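# Sort CO2 cylinders by weight into scrap bin or tray

## Task

Any CO2 cylinder whose scale reading is more than 2 g below its stamped weight goes into the scrap bin; releasing it from just above the bin's rim is fine. Every other cylinder must lie flat on the floor of the tray. At the end, open the grippers and move the arms away. A cylinder counts only if it stays put without the robot's help, and none may fall once the robot is removed.

## Robot and tools

Robot: two arms, left_arm and right_arm, mounted on opposite sides of the table. Each has six joints (waist, shoulder, elbow, wrist pitch, wrist yaw, wrist roll) and a two-finger gripper.

Frame: all positions are in one shared scene frame, in metres. The origin is the table centre, the tabletop is at z = +0.020, +z is up, and left_arm's base is on the +y side. The names left and right do not refer to image sides. Each gripper's fingers point along its own +x axis and close along its y axis. The reported end_effector_position is the point between the finger pads, about 3 to 4 cm behind the tips. Reported hand positions can be off, more so at long reach.

Tool execute_actions, argument actions (a list holding at most one item), plus optional pictures (true/false, default gives camera images).
- Empty list: no command, just returns the current state.
- Move: {"rows": [...], "steps": n} with n from 1 to 15 (default 15). One control step is 1/30 s. Each row is used for one step; if there are fewer rows than steps, the final row repeats.
- Wait: {"steps": n} with n up to 300, counted from the previous result; the time you spend replying counts toward it.

Each row is a single list of 14 numbers, each in [-1, 1], covering both arms even if only one moves: left_arm's six joint values then its gripper opening, then right_arm's six joint values then its opening. Joint values are offsets, not absolute angles: they are measured from the joint angles shown in the most recent result that lists them (before any such result in the scene, and for later calls within the same reply, from the pose at the start of the action). They are not relative to the previous row, so repeating the same row holds a target; an all-zero row drives the arm back to the reference angles rather than pausing. Scale: 1.0 equals 0.9615 rad for waist, shoulder and elbow, 1.713 rad for wrist pitch, 1.767 for wrist yaw, 1.728 for wrist roll. Joint ranges (rad): waist -3.054..3.054, shoulder 0.000..3.142, elbow 0.000..2.356, wrist pitch -1.571..1.571, wrist yaw -1.571..1.571, wrist roll -3.142..3.142. A call asking any joint more than 0.010 rad beyond its range is refused and nothing moves. True limits may differ by up to 0.010 rad; a request past the real limit is clipped there and a "joint sent to its limit" line may appear (possibly about an earlier action). Absence of that line does not prove there is more room.

The gripper opening is absolute, not an offset: +1 fully open (pad gap 0.088 m), empty fingers close at about -0.80, values below that add nothing. Full close takes at least about 0.5 s. To hold something, command an opening below grip_measured: roughly 0.07 below grips firmly, a smaller margin grips lighter. grip_measured uses the same scale as the command; each gripper has a fixed error of up to about 1 mm, and while squeezing it reads up to about 3 mm (0.061) narrower than the real gap. Very thin parts under about 3 mm get proportionally less force. Pad force tops out near 34 to 49 N and can spike on first contact.

Motion limits: each step, a joint's target stays within a fixed lead of its measured angle (0.211 rad waist/shoulder/elbow, 0.213 wrist pitch, 0.267 wrist yaw, 0.228 wrist roll), and if the targets would move the gripper more than 70 mm from where it is, all of an arm's targets are pulled back. Large moves therefore take several calls. Friction can leave joints short of the target, especially at full reach, and tiny turns may not happen, so check Joint positions after each move.

Between calls the arms keep moving toward the last row sent, and the simulation keeps running while you think. They stop chasing it once everything has nearly stopped or a step is HELD; then only a new action moves them further. Fingers already moving finish their motion.

Result lines: the state line gives, per arm, end_effector_position, end_effector_quat_wxyz and velocities (m/s, rad/s). Joint positions and Joint velocities list each arm's six joints (rad, rad/s) then the pad gap (m, m/s). grip_measured is the measured opening on the command scale. "joint command not followed" means a clearance check altered or blocked some joint targets; the rest of the row still ran. HELD marks steps where all or part of your row was not sent. MOTOR HOT warns from 50 °C; at 95 °C an OVER-TEMPERATURE FAULT holds that arm until it cools, and if it does not cool within 30 to 60 s the arm and gripper lose power and go limp. Holding loads heats motors, so do not linger while carrying. TORQUE FAULT: if contact torque reaches a joint's load limit (N m: waist 17.6, shoulder 21.8, elbow 21.7, wrist pitch 5.74, wrist yaw 5.72, wrist roll 5.36, including the weight held), that arm freezes for 10 s and drops the rest of the call.

Tool zoom_image: camera (cam_high, cam_low, cam_left_wrist or cam_right_wrist, each 504x504) and region [x0, y0, x1, y1] in pixels from the top-left, at most 504 by 504; it returns a closer look at that camera's latest image. Use it to read stamped weights and scale displays.

Tool finished_scene: scene, the number of the current scene. Replying without any tool call ends everything.

Avoid: knocking or placing anything off the table (ends the scene), arms colliding or pushing each other hard, dropping parts outside the permitted bin drop, slamming, hard pushes, and stops of any kind. Loose objects or held parts may occasionally get tugged by outside forces. Finish with grippers open and arms clear so every cylinder rests on its own.

Each tool is called after "Call:" as name(argument=value, ...) on one line, values as JSON.

## Session

Call:
execute_actions(actions=[])

Scene clock: 0.00 s of 9600.00 s.
left_arm: end_effector_position=(-0.0682, +0.3334, +0.1435) grip_measured=+0.996 end_effector_quat_wxyz=(+0.149, +0.119, +0.737, -0.648) end_effector_velocity=(-0.001, +0.002, -0.000) end_effector_angular_velocity=(-0.012, -0.004, -0.015) | right_arm: end_effector_position=(-0.1742, -0.0780, +0.2562) grip_measured=+1.000 end_effector_quat_wxyz=(+0.309, -0.440, -0.152, +0.829) end_effector_velocity=(+0.001, -0.002, -0.001) end_effector_angular_velocity=(-0.006, -0.004, +0.008)
Joint positions: left_arm=[ 0.435  1.769  0.757 -1.213  1.08   0.591  0.088] | right_arm=[ 0.15   1.511  1.024 -0.202 -0.045 -0.784  0.088]
Joint velocities: left_arm=[-0.002 -0.002 -0.002 -0.007 -0.007  0.022 -0.   ] | right_arm=[-0.002 -0.002 -0.002 -0.007 -0.007 -0.007  0.   ]
Motor temperatures (°C, as the motors report them): left_arm=[26 29 30 30 25 25] | right_arm=[25 31 30 27 26 26]
Heat: left arm: hottest elbow 30 °C (+0.0 °C/min); right arm: hottest shoulder 31 °C (+0.0 °C/min).

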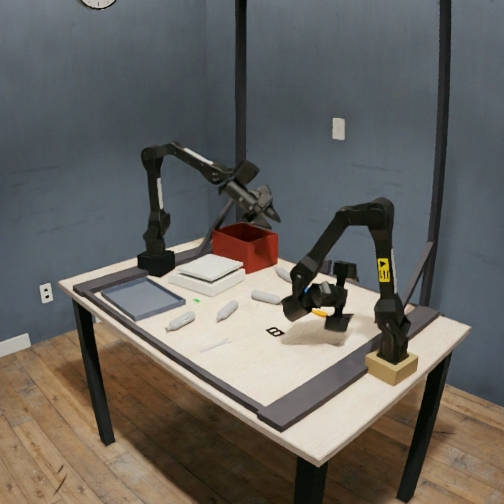

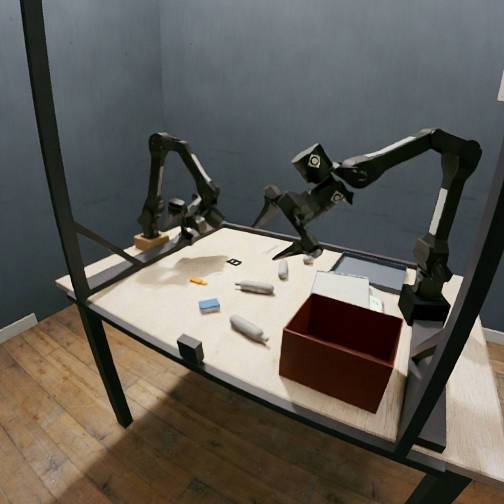

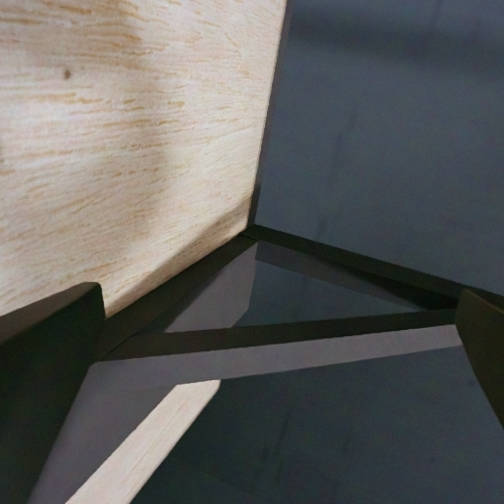

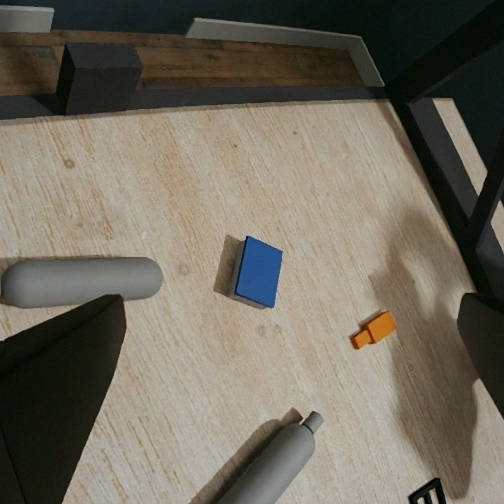

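Call:
zoom_image(camera="cam_high", region=[90, 210, 330, 370])

Call:
zoom_image(camera="cam_low", region=[180, 220, 440, 420])

Region (90, 210, 330, 370) of cam_high's 504x504 image, scaled by 2.100, with more detail than that image has.

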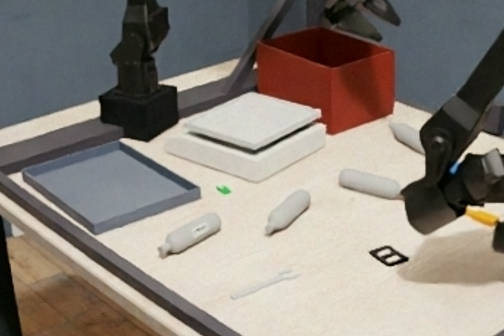

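Region (180, 220, 440, 420) of cam_low's 504x504 image, scaled by 1.938, with more detail than that image has; it fills the top 388 rows of this view, and the rest is white.

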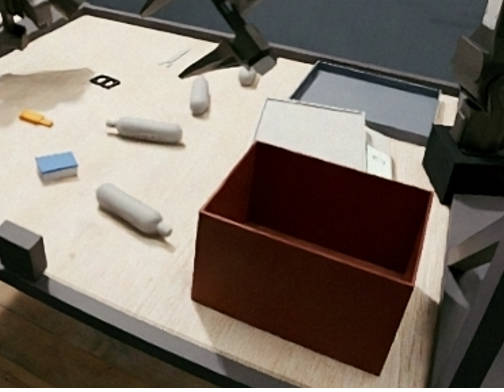

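Call:
zoom_image(camera="cam_high", region=[160, 300, 210, 340])

Call:
zoom_image(camera="cam_low", region=[220, 250, 330, 350])

Call:
zoom_image(camera="cam_high", region=[205, 255, 305, 335])

Region (160, 300, 210, 340) of cam_high's 504x504 image, scaled by 10.080, with more detail than that image has; it fills the top 403 rows of this view, and the rest is white.

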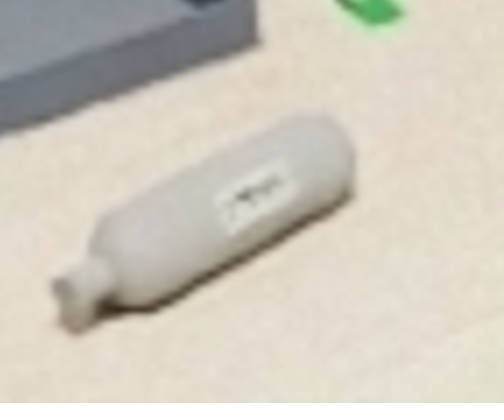

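Region (220, 250, 330, 350) of cam_low's 504x504 image, scaled by 4.582, with more detail than that image has; it fills the top 458 rows of this view, and the rest is white.

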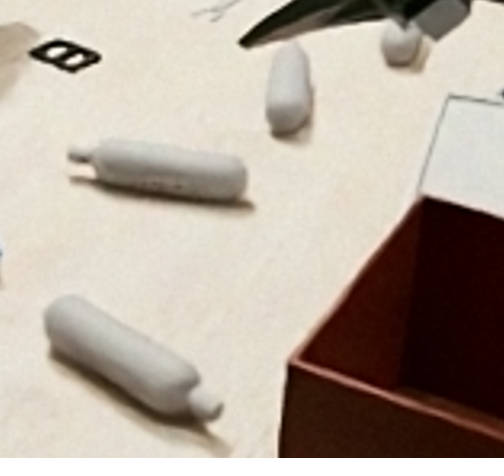

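Region (205, 255, 305, 335) of cam_high's 504x504 image, scaled by 5.040, with more detail than that image has; it fills the top 403 rows of this view, and the rest is white.

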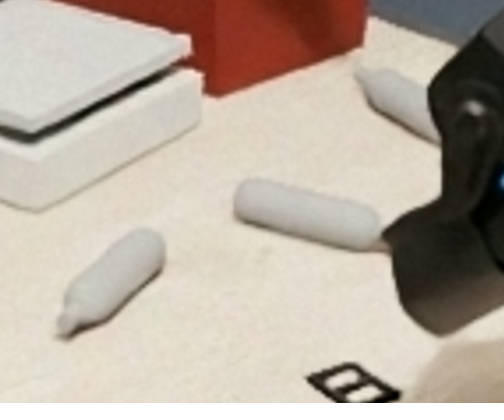

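Call:
execute_actions(actions=[{"rows":[[0,-0.03,0,0.02,0,0.02,1,-0.009,0.027,0.029,-0.016,0.003,0.014,0.9],[0,-0.07,0,0.05,0,0.05,1,-0.023,0.071,0.077,-0.042,0.006,0.038,0.8],[0,-0.12,0,0.085,0,0.085,1,-0.042,0.128,0.140,-0.076,0.009,0.070,0.7],[0,-0.18,0,0.12,0,0.12,1,-0.063,0.190,0.207,-0.113,0.012,0.103,0.6],[0,-0.24,0,0.155,0,0.155,1,-0.084,0.253,0.274,-0.150,0.015,0.137,0.5],[0,-0.30,0,0.19,0,0.19,1,-0.104,0.315,0.342,-0.187,0.018,0.170,0.5],[0,-0.35,-0.01,0.225,-0.02,0.225,1,-0.125,0.377,0.409,-0.224,0.021,0.204,0.5],[0,-0.385,-0.025,0.26,-0.045,0.26,1,-0.145,0.439,0.477,-0.260,0.024,0.238,0.5],[0,-0.40,-0.04,0.295,-0.07,0.295,1,-0.166,0.500,0.544,-0.297,0.027,0.271,0.5],[0,-0.402,-0.06,0.33,-0.095,0.33,1,-0.186,0.563,0.612,-0.334,0.027,0.305,0.5],[0,-0.402,-0.08,0.365,-0.12,0.365,1,-0.207,0.625,0.679,-0.371,0.027,0.338,0.5],[0,-0.402,-0.10,0.40,-0.145,0.40,1,-0.227,0.687,0.746,-0.408,0.027,0.372,0.5],[0,-0.402,-0.12,0.435,-0.17,0.435,1,-0.248,0.749,0.814,-0.444,0.027,0.406,0.5],[0,-0.402,-0.14,0.47,-0.195,0.47,1,-0.268,0.811,0.881,-0.481,0.027,0.439,0.5],[0,-0.402,-0.18,1.0,-0.613,1.0,1,-0.293,0.886,0.963,-0.526,0.027,0.480,0.5]],"steps":15}], pictures=false)

Call:
execute_actions(actions=[{"steps":14}])

Scene clock: 69.37 s of 9600.00 s.
left_arm: end_effector_position=(-0.0145, +0.2598, +0.1480) grip_measured=+0.996 end_effector_quat_wxyz=(+0.266, +0.370, +0.016, -0.890) end_effector_velocity=(+0.302, -0.090, -0.349) end_effector_angular_velocity=(-1.498, -3.505, -0.513) | right_arm: end_effector_position=(-0.0967, +0.0089, +0.1471) grip_measured=+0.507 end_effector_quat_wxyz=(+0.435, -0.529, +0.341, +0.644) end_effector_velocity=(+0.265, +0.090, -0.327) end_effector_angular_velocity=(-1.767, -0.130, -2.400)
Joint positions: left_arm=[ 0.434  1.391  0.662 -0.489  0.781  1.318  0.088] | right_arm=[-0.074  2.188  1.758 -0.932 -0.001 -0.107  0.064]
Joint velocities: left_arm=[-0.037 -0.002 -0.774  1.927 -2.484  2.    -0.   ] | right_arm=[-0.603  1.736  1.805 -1.795 -0.007  1.839 -0.003]
Motor temperatures (°C, as the motors report them): left_arm=[26 32 31 29 25 25] | right_arm=[25 37 36 34 26 26]
Heat: left arm: hottest shoulder 32 °C (+1.0 °C/min); right arm: hottest shoulder 37 °C (+5.1 °C/min).
Steps of this call (steps 1 to 90: nothing new was sent; then 65.87 s passed at rest; steps 91 to 105: all 15 steps of this action). Readings (joint positions):
91: left_arm=[0.435 1.768 0.757 -1.209 1.080 0.594] | right_arm=[0.150 1.512 1.026 -0.206 -0.045 -0.782]
92: left_arm=[0.435 1.760 0.757 -1.190 1.080 0.611] | right_arm=[0.148 1.521 1.037 -0.225 -0.045 -0.769]
94: left_arm=[0.435 1.715 0.757 -1.114 1.080 0.685] | right_arm=[0.134 1.574 1.103 -0.293 -0.040 -0.706]
98: left_arm=[0.435 1.520 0.756 -0.903 1.062 0.898] | right_arm=[0.066 1.779 1.332 -0.503 -0.018 -0.507]
105: the state above

Scene clock: 69.83 s of 9600.00 s.
left_arm: end_effector_position=(+0.1265, +0.1705, +0.2082) grip_measured=+0.996 end_effector_quat_wxyz=(+0.246, +0.763, -0.437, -0.409) end_effector_velocity=(+0.070, -0.119, +0.303) end_effector_angular_velocity=(-1.102, -1.532, -0.288) | right_arm: end_effector_position=(-0.0708, +0.0176, +0.1181) grip_measured=+0.503 end_effector_quat_wxyz=(+0.461, -0.532, +0.435, +0.562) end_effector_velocity=(+0.000, -0.000, +0.004) end_effector_angular_velocity=(+0.001, +0.008, -0.009)
Joint positions: left_arm=[0.436 1.391 0.595 0.374 0.017 2.219 0.088] | right_arm=[-0.131  2.356  1.942 -1.101  0.004  0.04   0.064]
Joint velocities: left_arm=[-0.002 -0.002 -0.007  1.531 -0.183  1.106 -0.   ] | right_arm=[-0.002 -0.007  0.002 -0.007 -0.007  0.007  0.   ]
Motor temperatures (°C, as the motors report them): left_arm=[26 32 31 30 25 25] | right_arm=[25 37 36 34 26 26]
Heat: left arm: hottest shoulder 32 °C (+1.0 °C/min); right arm: hottest shoulder 37 °C (+5.0 °C/min).
Steps of this call (steps 1 to 14: the robot went on to your last target). Readings (joint positions):
1: left_arm=[0.434 1.391 0.639 -0.427 0.698 1.385] | right_arm=[-0.094 2.241 1.814 -0.985 -0.000 -0.056]
2: left_arm=[0.434 1.391 0.621 -0.369 0.620 1.450] | right_arm=[-0.111 2.284 1.856 -1.020 0.002 -0.024]
4: left_arm=[0.434 1.391 0.599 -0.249 0.464 1.582] | right_arm=[-0.135 2.336 1.897 -1.066 0.004 0.012]
8: left_arm=[0.434 1.391 0.595 0.004 0.160 1.845] | right_arm=[-0.140 2.356 1.924 -1.094 0.004 0.035]
14: the state above

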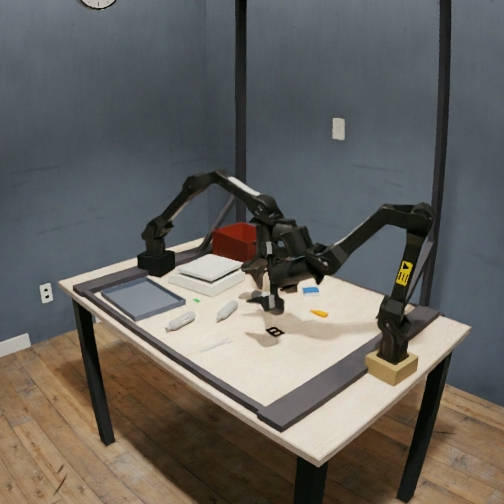

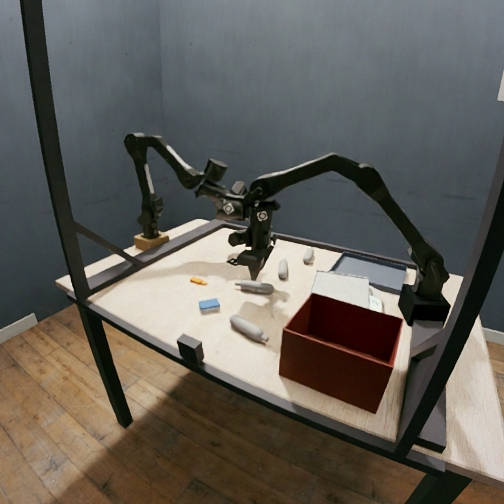

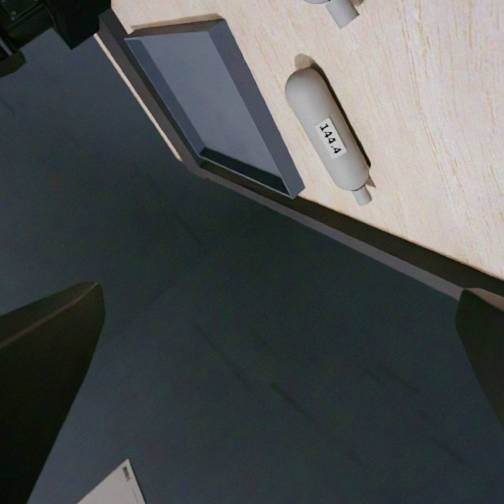

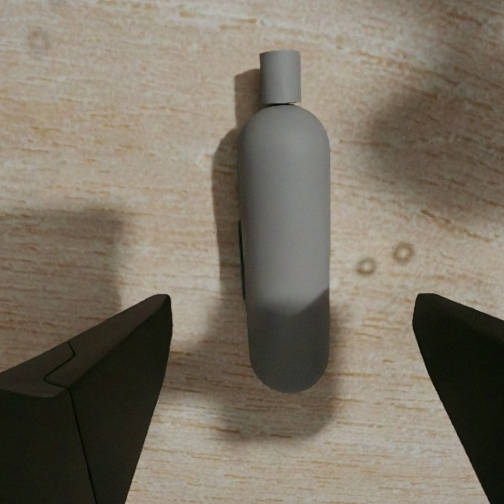

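Call:
execute_actions(actions=[{"rows":[[0,0,0,0.075,-0.010,0.08,1,-0.003,0.010,-0.011,0.005,0,-0.006,0.5],[0,0,0,0.08,-0.010,0.11,1,-0.006,0.015,-0.021,0.012,0,-0.013,0.5],[0,0,-0.015,0.085,-0.010,0.145,1,-0.008,0.021,-0.032,0.022,0,-0.020,0.5],[0,0,-0.04,0.09,-0.010,0.18,1,-0.009,0.028,-0.045,0.033,0,-0.027,0.45],[0,0,-0.07,0.097,-0.010,0.22,1,-0.009,0.035,-0.059,0.045,0,-0.032,0.45],[0,0,-0.105,0.104,-0.010,0.26,1,-0.009,0.042,-0.073,0.057,0,-0.036,0.4],[0,0,-0.145,0.111,-0.010,0.30,1,-0.009,0.049,-0.085,0.069,0,-0.036,0.4],[0,0,-0.185,0.118,-0.010,0.34,1,-0.009,0.056,-0.097,0.079,0,-0.036,0.4],[0,0,-0.225,0.125,-0.010,0.38,1,-0.009,0.061,-0.107,0.088,0,-0.036,0.35],[0,0,-0.265,0.131,-0.010,0.42,1,-0.009,0.066,-0.114,0.095,0,-0.036,0.3],[0,0,-0.30,0.136,-0.010,0.45,1,-0.009,0.069,-0.119,0.099,0,-0.036,0.25],[0,0,-0.33,0.140,-0.010,0.47,1,-0.009,0.070,-0.1216,0.1005,0,-0.036,0.2],[0,0,-0.352,0.143,-0.010,0.482,1,-0.009,0.070,-0.1216,0.1005,0,-0.036,0.15],[0,0,-0.365,0.145,-0.010,0.487,1,-0.009,0.070,-0.1216,0.1005,0,-0.036,0.1],[0,0,-0.37,0.145,-0.010,0.489,1,-0.009,0.070,-0.1216,0.1005,0,-0.036,0.05]],"steps":15}], pictures=false)

Call:
execute_actions(actions=[{"steps":4}], pictures=false)

Call:
execute_actions(actions=[{"rows":[[0,0,0,0,0,0.005,1,0,0,0,0,0,0,-0.02],[0,0,0,0,0,0.005,1,0,0,0,0,0,0,-0.08],[0,0,0,0,0,0.005,1,0,0,0,0,0,0,-0.13],[0,0,0,0,0,0.005,1,0,0,0,0,0,0,-0.18],[0,0,0,0,0,0.005,1,0,0,0,0,0,0,-0.23],[0,0,0,0,0,0.005,1,0,0,0,0,0,0,-0.27],[0,0,0,0,0,0.005,1,0,0,0,0,0,0,-0.30]],"steps":10}])

Call:
execute_actions(actions=[{"rows":[[0,0,0,0,0,0,1,0,-0.02,0,-0.004,0,0,-0.30],[0,0,0,0,0,0,1,0,-0.045,0,-0.014,0,0,-0.30],[0,0,0,0,0,0,1,0,-0.08,0,-0.03,0,0,-0.30],[0,0,0,0,0,0,1,0,-0.12,0,-0.05,0,0.01,-0.30],[-0.02,0,0,0,0,0,1,0,-0.16,-0.005,-0.068,0,0.03,-0.30],[-0.05,0,0,0,0,0,1,0,-0.20,-0.02,-0.085,0,0.06,-0.30],[-0.09,0,0,0,0,0,1,0,-0.245,-0.05,-0.098,0,0.10,-0.30],[-0.13,0,0,0,0,0,1,0.005,-0.29,-0.085,-0.106,0,0.14,-0.30],[-0.175,0,0,0,0,0,1,0.012,-0.34,-0.13,-0.11,0,0.18,-0.30],[-0.22,0,0,0,0,0,1,0.02,-0.39,-0.18,-0.112,0,0.22,-0.30],[-0.265,0,0,0,0,0,1,0.03,-0.44,-0.235,-0.11,0,0.26,-0.30],[-0.31,0,0,0,0,0,1,0.042,-0.49,-0.29,-0.108,0,0.30,-0.30],[-0.355,0,0,0,0,0,1,0.055,-0.54,-0.35,-0.104,0,0.34,-0.30],[-0.40,0,0,0,0,0,1,0.07,-0.59,-0.41,-0.10,0,0.38,-0.30],[-0.476,0,0,0,0,0,1,0.156,-1.0,-0.965,-0.030,0,1.0,-0.30]],"steps":15}], pictures=false)

Call:
execute_actions(actions=[{"steps":22}])

Scene clock: 87.80 s of 9600.00 s.
left_arm: end_effector_position=(+0.1093, +0.2262, +0.1349) grip_measured=+0.996 end_effector_quat_wxyz=(-0.088, +0.797, -0.548, -0.238) end_effector_velocity=(-0.053, +0.154, -0.191) end_effector_angular_velocity=(+0.657, -0.355, -0.293) | right_arm: end_effector_position=(-0.0671, +0.0166, +0.0650) grip_measured=+0.169 end_effector_quat_wxyz=(+0.446, -0.546, +0.423, +0.570) end_effector_velocity=(+0.000, -0.011, -0.034) end_effector_angular_velocity=(-0.042, -0.002, -0.005)
Joint positions: left_arm=[0.436 1.387 0.286 0.605 0.002 3.006 0.088] | right_arm=[-0.139  2.417  1.833 -0.94   0.004 -0.017  0.047]
Joint velocities: left_arm=[-0.002 -0.002 -0.574  0.066 -0.007  0.623 -0.   ] | right_arm=[ 0.002  0.042 -0.066  0.066 -0.007  0.007 -0.069]
Motor temperatures (°C, as the motors report them): left_arm=[26 33 32 32 25 25] | right_arm=[25 43 37 32 26 26]
Heat: left arm: hottest shoulder 33 °C (+2.0 °C/min); right arm: hottest shoulder 43 °C (+9.0 °C/min).
Steps of this call (steps 1 to 30: the robot went on to your last target; steps 31 to 90: nothing new was sent; then 14.47 s passed at rest; steps 91 to 105: all 15 steps of this action). Readings (joint positions):
91: left_arm=[0.436 1.387 0.595 0.500 0.002 2.321] | right_arm=[-0.131 2.356 1.942 -1.101 0.004 0.041]
92: left_arm=[0.436 1.387 0.595 0.501 0.002 2.342] | right_arm=[-0.132 2.356 1.941 -1.099 0.004 0.039]
94: left_arm=[0.436 1.387 0.593 0.513 0.002 2.417] | right_arm=[-0.133 2.357 1.931 -1.077 0.004 0.022]
98: left_arm=[0.436 1.387 0.519 0.555 0.002 2.647] | right_arm=[-0.137 2.373 1.890 -1.009 0.004 -0.008]
105: the state above

Scene clock: 87.93 s of 9600.00 s.
left_arm: end_effector_position=(+0.1067, +0.2338, +0.1263) grip_measured=+0.996 end_effector_quat_wxyz=(-0.110, +0.794, -0.551, -0.234) end_effector_velocity=(-0.002, +0.002, -0.000) end_effector_angular_velocity=(+0.012, -0.101, -0.055) | right_arm: end_effector_position=(-0.0674, +0.0179, +0.0644) grip_measured=+0.076 end_effector_quat_wxyz=(+0.447, -0.544, +0.421, +0.572) end_effector_velocity=(-0.001, +0.005, +0.003) end_effector_angular_velocity=(+0.025, +0.013, +0.005)
Joint positions: left_arm=[0.436 1.387 0.254 0.618 0.002 3.048 0.088] | right_arm=[-0.139  2.418  1.832 -0.931  0.004 -0.017  0.043]
Joint velocities: left_arm=[-0.007  0.002 -0.027  0.051 -0.007  0.11  -0.   ] | right_arm=[-0.002 -0.007 -0.002  0.022 -0.007 -0.007 -0.014]
Motor temperatures (°C, as the motors report them): left_arm=[26 33 32 32 25 25] | right_arm=[25 43 37 32 26 26]
Heat: left arm: hottest shoulder 33 °C (+2.0 °C/min); right arm: hottest shoulder 43 °C (+9.0 °C/min).
Steps of this call (steps 1 to 4: the robot went on to your last target). Readings (joint positions):
1: left_arm=[0.436 1.387 0.270 0.608 0.002 3.023] | right_arm=[-0.139 2.418 1.832 -0.937 0.004 -0.017]
2: left_arm=[0.436 1.387 0.261 0.611 0.002 3.035] | right_arm=[-0.139 2.418 1.832 -0.935 0.004 -0.017]
4: the state above

Scene clock: 88.27 s of 9600.00 s.
left_arm: end_effector_position=(+0.1067, +0.2338, +0.1265) grip_measured=+0.996 end_effector_quat_wxyz=(-0.111, +0.794, -0.551, -0.233) end_effector_velocity=(-0.003, -0.001, -0.001) end_effector_angular_velocity=(+0.004, +0.012, -0.010) | right_arm: end_effector_position=(-0.0674, +0.0179, +0.0644) grip_measured=-0.220 end_effector_quat_wxyz=(+0.447, -0.544, +0.421, +0.572) end_effector_velocity=(+0.003, -0.001, +0.000) end_effector_angular_velocity=(-0.005, -0.009, +0.004)
Joint positions: left_arm=[0.436 1.387 0.254 0.619 0.002 3.051 0.088] | right_arm=[-0.139  2.418  1.832 -0.931  0.004 -0.017  0.028]
Joint velocities: left_arm=[-0.007  0.002  0.002 -0.007  0.007 -0.007 -0.   ] | right_arm=[-0.002 -0.002 -0.002 -0.007  0.007 -0.007 -0.   ]
Motor temperatures (°C, as the motors report them): left_arm=[26 33 32 32 25 25] | right_arm=[25 43 36 32 26 26]
Heat: left arm: hottest shoulder 33 °C (+2.0 °C/min); right arm: hottest shoulder 43 °C (+9.1 °C/min).
Steps of this call (steps 1 to 10: all 10 steps of this action). Readings (joint positions):
1: left_arm=[0.436 1.387 0.254 0.619 0.002 3.050] | right_arm=[-0.139 2.418 1.832 -0.931 0.004 -0.017]
2: left_arm=[0.436 1.387 0.254 0.619 0.002 3.050] | right_arm=[-0.139 2.418 1.832 -0.931 0.004 -0.017]
4: left_arm=[0.436 1.387 0.254 0.619 0.002 3.051] | right_arm=[-0.139 2.418 1.832 -0.931 0.004 -0.017]
8: left_arm=[0.436 1.387 0.254 0.619 0.002 3.051] | right_arm=[-0.139 2.418 1.832 -0.931 0.004 -0.017]
10: the state above

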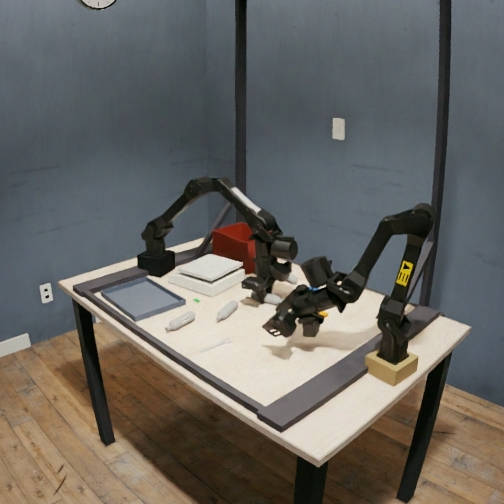

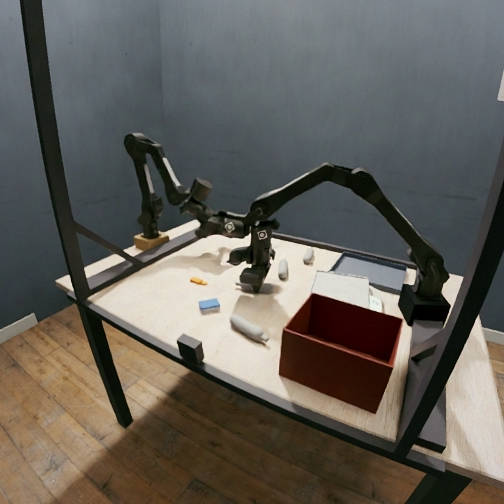

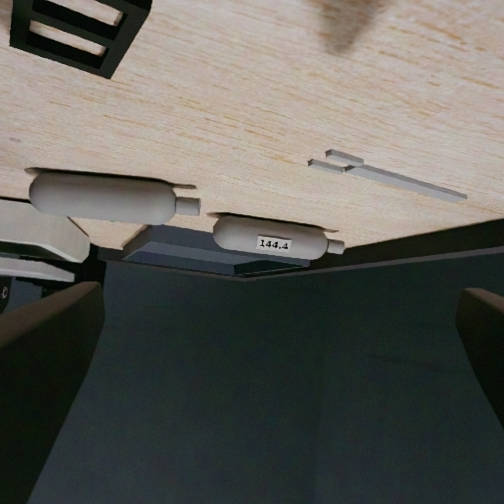

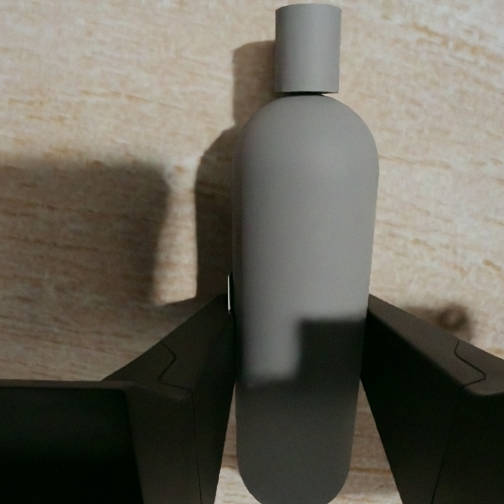

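Scene clock: 88.77 s of 9600.00 s.
left_arm: end_effector_position=(+0.0046, +0.2161, +0.1265) grip_measured=+0.996 end_effector_quat_wxyz=(-0.147, +0.694, -0.672, -0.211) end_effector_velocity=(-0.470, -0.007, +0.004) end_effector_angular_velocity=(-0.022, +0.015, -1.455) | right_arm: end_effector_position=(-0.0638, -0.0723, +0.1895) grip_measured=-0.220 end_effector_quat_wxyz=(+0.576, -0.397, +0.545, +0.462) end_effector_velocity=(-0.141, -0.302, +0.130) end_effector_angular_velocity=(+0.852, +0.231, -1.335)
Joint positions: left_arm=[0.11  1.387 0.254 0.619 0.001 3.051 0.088] | right_arm=[-0.092  1.906  1.524 -1.088  0.008  0.54   0.028]
Joint velocities: left_arm=[-1.473  0.002  0.002  0.022 -0.007 -0.022 -0.   ] | right_arm=[ 0.662 -1.746 -1.912  1.033  0.212  1.985 -0.   ]
Motor temperatures (°C, as the motors report them): left_arm=[26 33 32 32 25 25] | right_arm=[25 43 36 32 26 26]
Heat: left arm: hottest shoulder 33 °C (+2.0 °C/min); right arm: hottest shoulder 43 °C (+9.0 °C/min).
Steps of this call (steps 1 to 15: all 15 steps of this action). Readings (joint positions):
1: left_arm=[0.436 1.387 0.254 0.619 0.002 3.051] | right_arm=[-0.139 2.417 1.832 -0.931 0.004 -0.017]
2: left_arm=[0.436 1.387 0.254 0.619 0.002 3.051] | right_arm=[-0.139 2.414 1.832 -0.932 0.004 -0.017]
4: left_arm=[0.436 1.387 0.254 0.619 0.002 3.051] | right_arm=[-0.139 2.397 1.831 -0.965 0.004 -0.016]
8: left_arm=[0.388 1.387 0.254 0.619 0.002 3.051] | right_arm=[-0.139 2.282 1.797 -1.058 0.004 0.100]
15: the state above

Scene clock: 89.50 s of 9600.00 s.
left_arm: end_effector_position=(-0.0372, +0.2185, +0.1265) grip_measured=+0.996 end_effector_quat_wxyz=(-0.161, +0.648, -0.717, -0.202) end_effector_velocity=(-0.002, +0.002, -0.003) end_effector_angular_velocity=(+0.020, +0.021, +0.002) | right_arm: end_effector_position=(-0.0499, -0.2145, +0.1588) grip_measured=-0.220 end_effector_quat_wxyz=(+0.700, -0.080, +0.703, +0.101) end_effector_velocity=(+0.003, -0.010, -0.002) end_effector_angular_velocity=(-0.042, -0.005, -0.112)
Joint positions: left_arm=[-0.019  1.387  0.254  0.619  0.005  3.051  0.088] | right_arm=[ 0.013  1.468  0.91  -0.983  0.003  1.696  0.028]
Joint velocities: left_arm=[-0.002 -0.002  0.002 -0.022  0.007 -0.022 -0.   ] | right_arm=[-0.002 -0.002 -0.007 -0.037 -0.007  0.11  -0.   ]
Motor temperatures (°C, as the motors report them): left_arm=[26 33 32 32 25 25] | right_arm=[25 43 36 32 26 26]
Heat: left arm: hottest shoulder 33 °C (+2.0 °C/min); right arm: hottest shoulder 43 °C (+9.1 °C/min).
Steps of this call (steps 1 to 22: the robot went on to your last target). Readings (joint positions):
1: left_arm=[0.063 1.387 0.254 0.619 0.003 3.051] | right_arm=[-0.066 1.851 1.460 -1.052 0.010 0.607]
2: left_arm=[0.028 1.387 0.254 0.619 0.005 3.051] | right_arm=[-0.037 1.797 1.400 -1.024 0.006 0.672]
4: left_arm=[-0.006 1.387 0.254 0.619 0.005 3.051] | right_arm=[0.008 1.683 1.283 -1.001 -0.002 0.803]
8: left_arm=[-0.017 1.387 0.254 0.619 0.005 3.051] | right_arm=[0.016 1.487 1.054 -0.989 0.003 1.068]
22: the state above

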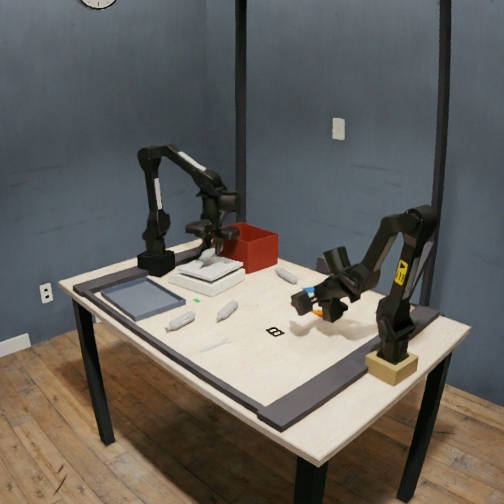

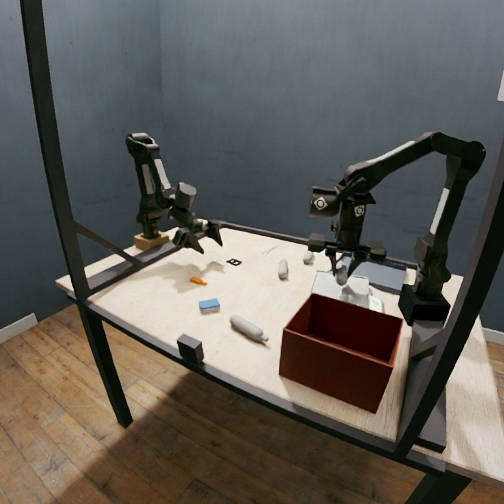

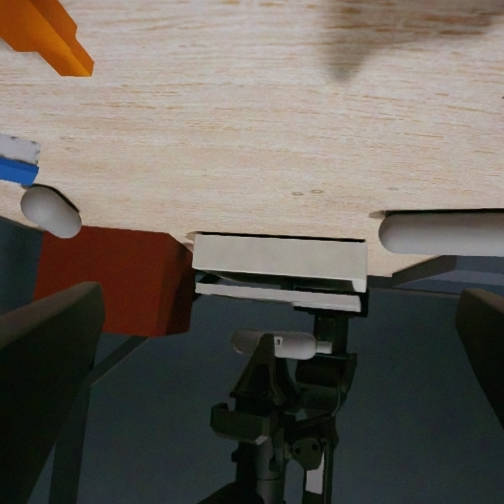

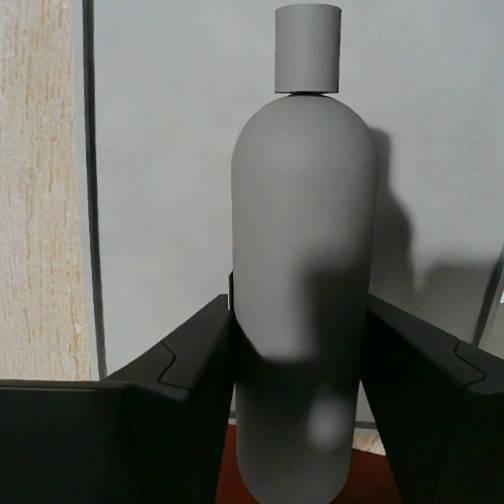

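Call:
execute_actions(actions=[])

Scene clock: 100.03 s of 9600.00 s.
left_arm: end_effector_position=(-0.0372, +0.2185, +0.1263) grip_measured=+0.996 end_effector_quat_wxyz=(-0.161, +0.648, -0.717, -0.202) end_effector_velocity=(+0.000, +0.001, -0.002) end_effector_angular_velocity=(+0.008, +0.002, +0.008) | right_arm: end_effector_position=(-0.0499, -0.2145, +0.1588) grip_measured=-0.220 end_effector_quat_wxyz=(+0.700, -0.076, +0.703, +0.098) end_effector_velocity=(+0.002, -0.003, +0.002) end_effector_angular_velocity=(-0.014, +0.002, +0.000)
Joint positions: left_arm=[-0.019  1.387  0.254  0.619  0.005  3.051  0.088] | right_arm=[ 0.013  1.468  0.91  -0.983  0.003  1.706  0.028]
Joint velocities: left_arm=[-0.002 -0.002 -0.002 -0.007 -0.007 -0.007 -0.   ] | right_arm=[-0.007 -0.007  0.002 -0.022 -0.007 -0.007 -0.   ]
Motor temperatures (°C, as the motors report them): left_arm=[26 33 32 33 25 25] | right_arm=[25 42 36 31 26 26]
Heat: left arm: hottest shoulder 33 °C (+1.0 °C/min); right arm: hottest shoulder 42 °C (+7.1 °C/min).
Steps of this call (steps 1 to 30: the robot went on to your last target; steps 31 to 90: nothing new was sent; then 7.53 s passed at rest). Readings (joint positions):
1: left_arm=[-0.019 1.387 0.254 0.619 0.005 3.051] | right_arm=[0.013 1.468 0.910 -0.983 0.003 1.699]
2: left_arm=[-0.019 1.387 0.254 0.619 0.005 3.051] | right_arm=[0.013 1.468 0.910 -0.983 0.003 1.701]
4: left_arm=[-0.019 1.387 0.254 0.619 0.005 3.051] | right_arm=[0.013 1.468 0.910 -0.983 0.003 1.704]
8: left_arm=[-0.019 1.387 0.254 0.619 0.005 3.051] | right_arm=[0.013 1.468 0.910 -0.983 0.003 1.706]
90: the state above
All arms were judged still, so your last target was given up. Only a new action makes them travel on or press farther. Fingers that are still opening or closing keep moving.

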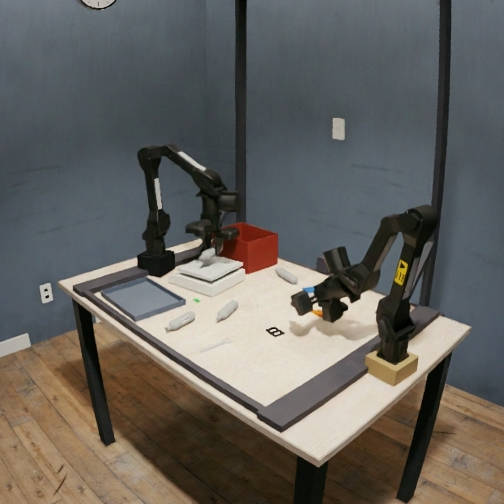

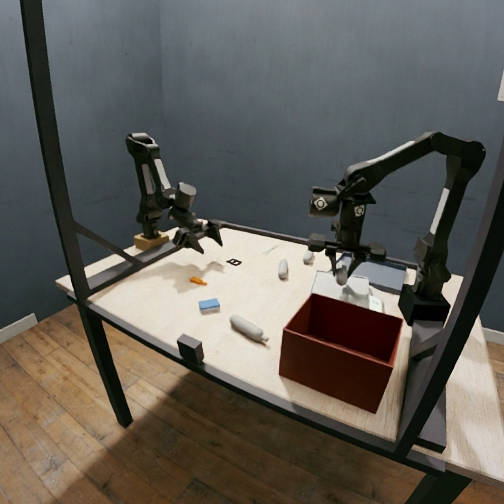

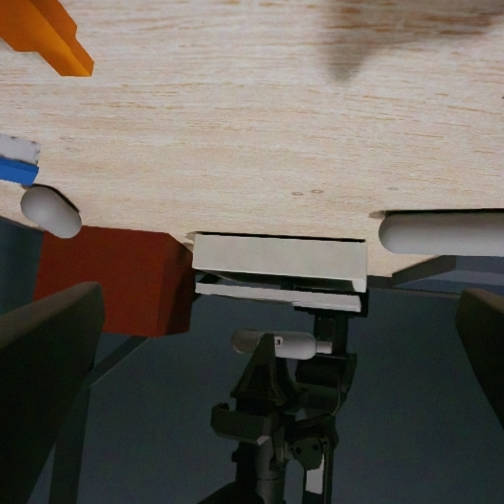

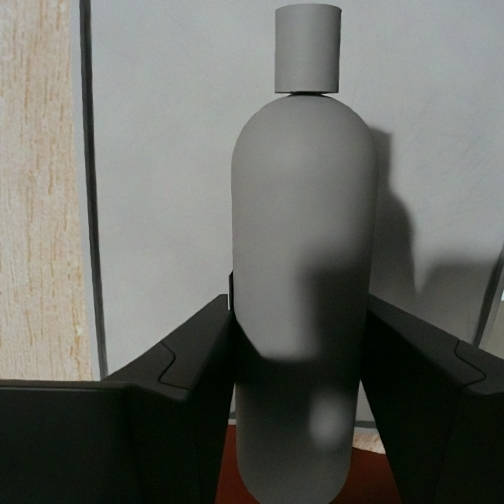

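Call:
execute_actions(actions=[{"rows": [[0,0,0,0,0,0,1, 0,0.001,-0.010,0.006,0.004,0.011,-0.3],[0,0,0,0,0,0,1, 0,0.003,-0.025,0.014,0.008,0.022,-0.3],[0,0,0,0,0,0,1, 0,0.005,-0.043,0.024,0.012,0.033,-0.3],[0,0,0,0,0,0,1, 0,0.007,-0.062,0.034,0.016,0.044,-0.3],[0,0,0,0,0,0,1, 0,0.009,-0.081,0.045,0.02,0.055,-0.3],[0,0,0,0,0,0,1, 0,0.011,-0.099,0.055,0.02,0.055,-0.3],[0,0,0,0,0,0,1, 0,0.013,-0.116,0.064,0.02,0.055,-0.3],[0,0,0,0,0,0,1, 0,0.015,-0.131,0.072,0.02,0.055,-0.3],[0,0,0,0,0,0,1, 0,0.016,-0.143,0.079,0.02,0.055,-0.3],[0,0,0,0,0,0,1, 0,0.017,-0.152,0.084,0.02,0.055,-0.3],[0,0,0,0,0,0,1, 0,0.018,-0.158,0.088,0.02,0.055,-0.3]], "steps": 15}], pictures=false)

Call:
execute_actions(actions=[{"steps": 5}])

Scene clock: 109.10 s of 9600.00 s.
left_arm: end_effector_position=(-0.0372, +0.2185, +0.1263) grip_measured=+0.996 end_effector_quat_wxyz=(-0.161, +0.648, -0.717, -0.202) end_effector_velocity=(-0.002, +0.002, -0.003) end_effector_angular_velocity=(+0.018, +0.008, -0.005) | right_arm: end_effector_position=(-0.0397, -0.2268, +0.1224) grip_measured=-0.220 end_effector_quat_wxyz=(+0.715, -0.046, +0.694, +0.064) end_effector_velocity=(-0.001, +0.002, -0.008) end_effector_angular_velocity=(+0.027, +0.019, -0.010)
Joint positions: left_arm=[-0.019  1.387  0.254  0.619  0.005  3.051  0.088] | right_arm=[ 0.013  1.481  0.766 -0.841  0.036  1.796  0.028]
Joint velocities: left_arm=[-0.002 -0.002  0.002 -0.022  0.007 -0.007 -0.   ] | right_arm=[-0.002 -0.002 -0.037  0.066 -0.007  0.007 -0.   ]
Motor temperatures (°C, as the motors report them): left_arm=[26 32 32 34 25 25] | right_arm=[25 41 35 30 26 26]
Heat: left arm: hottest wrist pitch 34 °C (+2.0 °C/min); right arm: hottest shoulder 41 °C (+5.1 °C/min).
Steps of this call (steps 1 to 90: nothing new was sent; then 5.57 s passed at rest; steps 91 to 105: all 15 steps of this action). Readings (joint positions):
91: left_arm=[-0.019 1.387 0.254 0.619 0.005 3.051] | right_arm=[0.013 1.468 0.910 -0.983 0.003 1.709]
92: left_arm=[-0.019 1.387 0.254 0.619 0.005 3.051] | right_arm=[0.013 1.468 0.907 -0.978 0.006 1.717]
94: left_arm=[-0.019 1.387 0.254 0.619 0.005 3.051] | right_arm=[0.013 1.468 0.891 -0.954 0.016 1.743]
98: left_arm=[-0.019 1.387 0.254 0.619 0.005 3.051] | right_arm=[0.013 1.472 0.828 -0.898 0.032 1.786]
105: the state above

Scene clock: 109.27 s of 9600.00 s.
left_arm: end_effector_position=(-0.0372, +0.2185, +0.1263) grip_measured=+0.996 end_effector_quat_wxyz=(-0.161, +0.648, -0.717, -0.202) end_effector_velocity=(+0.000, +0.001, -0.002) end_effector_angular_velocity=(+0.008, +0.002, +0.008) | right_arm: end_effector_position=(-0.0400, -0.2259, +0.1223) grip_measured=-0.220 end_effector_quat_wxyz=(+0.715, -0.044, +0.695, +0.065) end_effector_velocity=(+0.005, -0.007, -0.002) end_effector_angular_velocity=(-0.027, -0.018, -0.010)
Joint positions: left_arm=[-0.019  1.387  0.254  0.619  0.005  3.051  0.088] | right_arm=[ 0.013  1.481  0.766 -0.835  0.036  1.797  0.028]
Joint velocities: left_arm=[-0.002 -0.002 -0.002 -0.007 -0.007 -0.007 -0.001] | right_arm=[-0.002 -0.002 -0.012 -0.022  0.007  0.007 -0.   ]
Motor temperatures (°C, as the motors report them): left_arm=[26 32 32 34 25 25] | right_arm=[25 41 35 30 26 26]
Heat: left arm: hottest wrist pitch 34 °C (+2.0 °C/min); right arm: hottest shoulder 41 °C (+5.1 °C/min).
Steps of this call (steps 1 to 5: the robot went on to your last target). Readings (joint positions):
1: left_arm=[-0.019 1.387 0.254 0.619 0.005 3.051] | right_arm=[0.013 1.481 0.766 -0.838 0.036 1.796]
2: left_arm=[-0.019 1.387 0.254 0.619 0.005 3.051] | right_arm=[0.013 1.481 0.766 -0.837 0.036 1.797]
4: left_arm=[-0.019 1.387 0.254 0.619 0.005 3.051] | right_arm=[0.013 1.481 0.766 -0.835 0.036 1.797]
5: the state above

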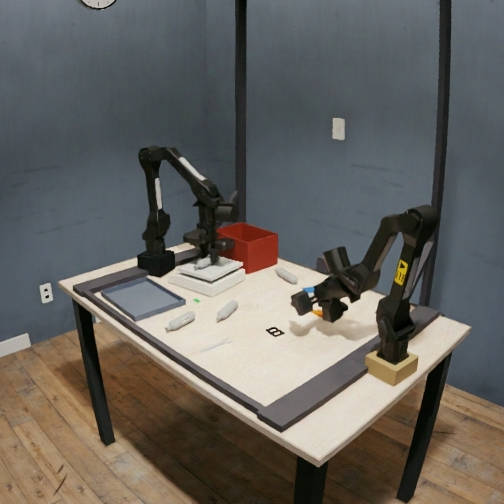

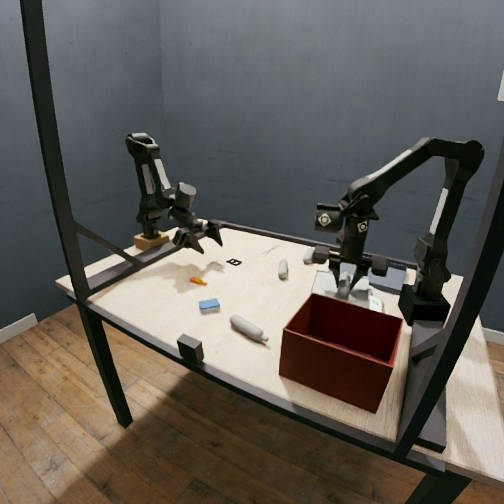

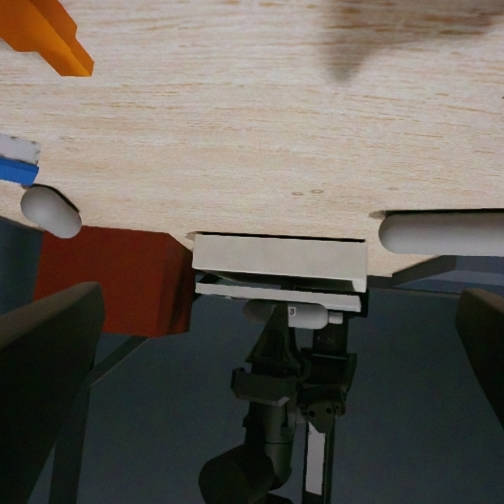

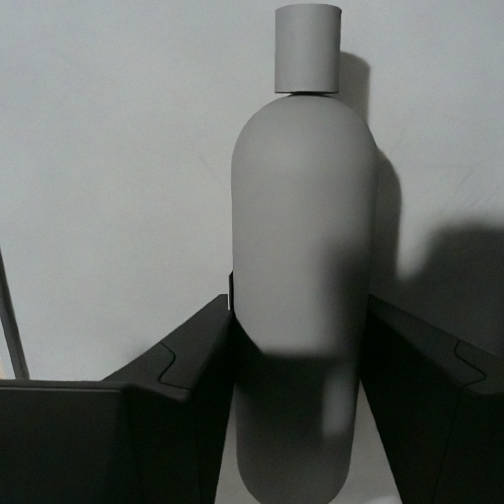

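Call:
execute_actions(actions=[{"rows": [[0,0,0,0,0,0,1, 0,0,0,0,0,0,-0.24],[0,0,0,0,0,0,1, 0,0,0,0,0,0,-0.20],[0,0,0,0,0,0,1, 0,0,0,0,0,0,-0.17],[0,0,0,0,0,0,1, 0,0,0,0,0,0,-0.14],[0,0,0,0,0,0,1, 0,0,0,0,0,0,-0.10],[0,0,0,0,0,0,1, 0,0,0,0,0,0,-0.04],[0,0,0,0,0,0,1, 0,0,0,0,0,0,0.06],[0,0,0,0,0,0,1, 0,-0.010,0.012,-0.010,0,0,0.18],[0,0,0,0,0,0,1, 0,-0.022,0.035,-0.030,0,0,0.3],[0,0,0,0,0,0,1, 0,-0.036,0.062,-0.054,0,0,0.4],[0,0,0,0,0,0,1, 0,-0.050,0.092,-0.080,0,0,0.5],[0,0,0,0,0,0,1, 0,-0.064,0.120,-0.105,0,0,0.5],[0,0,0,0,0,0,1, 0,-0.075,0.145,-0.130,0,0,0.5],[0,0,0,0,0,0,1, 0,-0.082,0.160,-0.160,0,0,0.5],[0,0,0,0,0,0,1, 0,-0.0845,0.168,-0.2,0,0,0.5]], "steps": 15}], pictures=false)

Call:
execute_actions(actions=[{"steps": 22}])

Scene clock: 115.83 s of 9600.00 s.
left_arm: end_effector_position=(-0.0372, +0.2185, +0.1263) grip_measured=+0.996 end_effector_quat_wxyz=(-0.161, +0.648, -0.717, -0.202) end_effector_velocity=(-0.002, +0.002, -0.000) end_effector_angular_velocity=(-0.001, +0.010, -0.005) | right_arm: end_effector_position=(-0.0373, -0.2327, +0.1601) grip_measured=+0.450 end_effector_quat_wxyz=(+0.720, -0.059, +0.690, +0.051) end_effector_velocity=(+0.036, -0.093, +0.236) end_effector_angular_velocity=(-0.378, -0.143, +0.039)
Joint positions: left_arm=[-0.019  1.387  0.254  0.619  0.005  3.051  0.088] | right_arm=[ 0.013  1.428  0.881 -1.048  0.036  1.797  0.061]
Joint velocities: left_arm=[-0.002 -0.002 -0.007  0.007  0.007 -0.007 -0.   ] | right_arm=[ 0.002 -0.344  0.681 -1.429 -0.007 -0.037  0.028]
Motor temperatures (°C, as the motors report them): left_arm=[26 32 33 34 25 25] | right_arm=[25 40 35 30 26 26]
Heat: left arm: hottest wrist pitch 34 °C (+2.0 °C/min); right arm: hottest shoulder 40 °C (+4.0 °C/min).
Steps of this call (steps 1 to 15: the robot went on to your last target; steps 16 to 90: nothing new was sent; then 3.07 s passed at rest; steps 91 to 105: all 15 steps of this action). Readings (joint positions):
91: left_arm=[-0.019 1.387 0.254 0.619 0.005 3.051] | right_arm=[0.013 1.481 0.765 -0.835 0.036 1.797]
92: left_arm=[-0.019 1.387 0.254 0.619 0.005 3.051] | right_arm=[0.013 1.481 0.765 -0.835 0.036 1.797]
94: left_arm=[-0.019 1.387 0.254 0.619 0.005 3.051] | right_arm=[0.013 1.481 0.765 -0.835 0.036 1.797]
98: left_arm=[-0.019 1.387 0.254 0.619 0.005 3.051] | right_arm=[0.013 1.481 0.765 -0.836 0.036 1.797]
105: the state above

Scene clock: 116.57 s of 9600.00 s.
left_arm: end_effector_position=(-0.0372, +0.2185, +0.1265) grip_measured=+0.996 end_effector_quat_wxyz=(-0.161, +0.648, -0.717, -0.202) end_effector_velocity=(-0.001, +0.003, -0.003) end_effector_angular_velocity=(+0.011, -0.011, -0.005) | right_arm: end_effector_position=(-0.0310, -0.2483, +0.1746) grip_measured=+0.497 end_effector_quat_wxyz=(+0.726, -0.082, +0.682, +0.029) end_effector_velocity=(-0.004, -0.001, -0.000) end_effector_angular_velocity=(+0.000, +0.021, -0.021)
Joint positions: left_arm=[-0.019  1.387  0.254  0.619  0.005  3.051  0.088] | right_arm=[ 0.013  1.403  0.917 -1.176  0.036  1.797  0.063]
Joint velocities: left_arm=[-0.007 -0.002 -0.007 -0.007 -0.007  0.007 -0.   ] | right_arm=[ 0.002 -0.002 -0.002  0.007 -0.022  0.022 -0.   ]
Motor temperatures (°C, as the motors report them): left_arm=[26 32 33 34 25 25] | right_arm=[25 40 35 30 26 26]
Heat: left arm: hottest wrist pitch 34 °C (+2.0 °C/min); right arm: hottest shoulder 40 °C (+4.0 °C/min).
Steps of this call (steps 1 to 22: the robot went on to your last target). Readings (joint positions):
1: left_arm=[-0.019 1.387 0.254 0.619 0.005 3.051] | right_arm=[0.013 1.417 0.899 -1.093 0.036 1.797]
2: left_arm=[-0.019 1.387 0.254 0.619 0.005 3.051] | right_arm=[0.013 1.408 0.909 -1.123 0.036 1.797]
4: left_arm=[-0.019 1.387 0.254 0.619 0.005 3.051] | right_arm=[0.013 1.403 0.916 -1.152 0.036 1.797]
8: left_arm=[-0.019 1.387 0.254 0.619 0.005 3.051] | right_arm=[0.013 1.403 0.917 -1.171 0.036 1.797]
22: the state above

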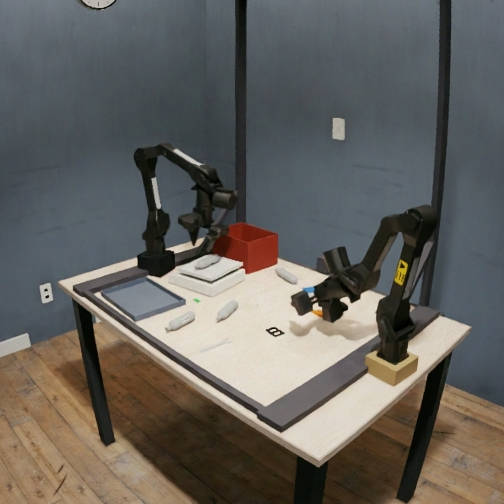

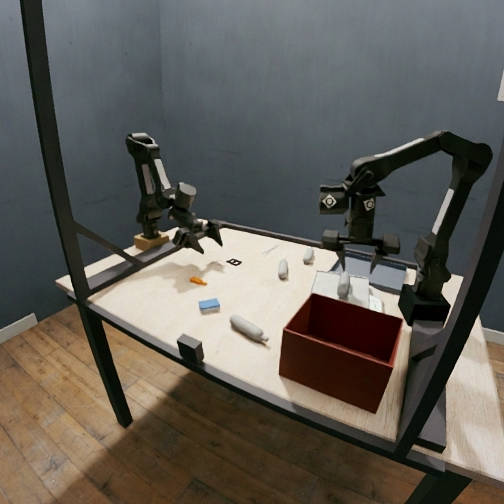

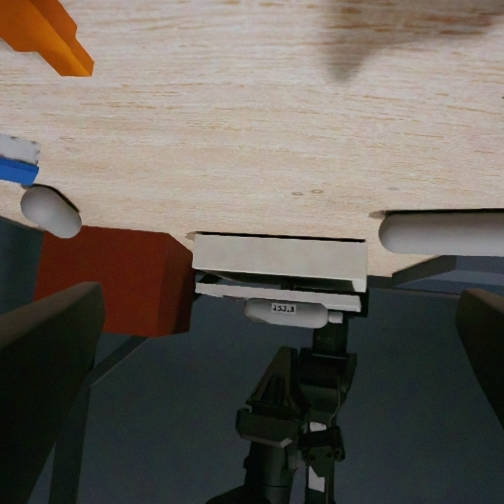

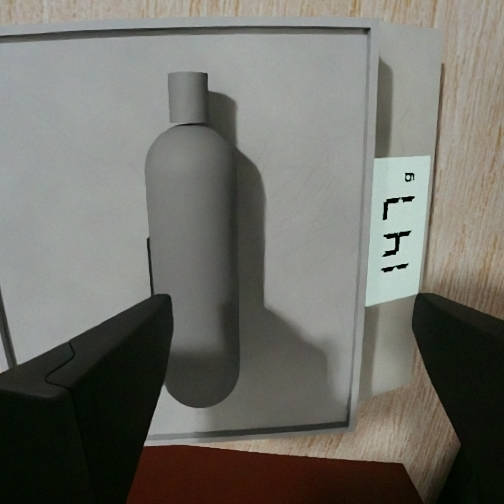

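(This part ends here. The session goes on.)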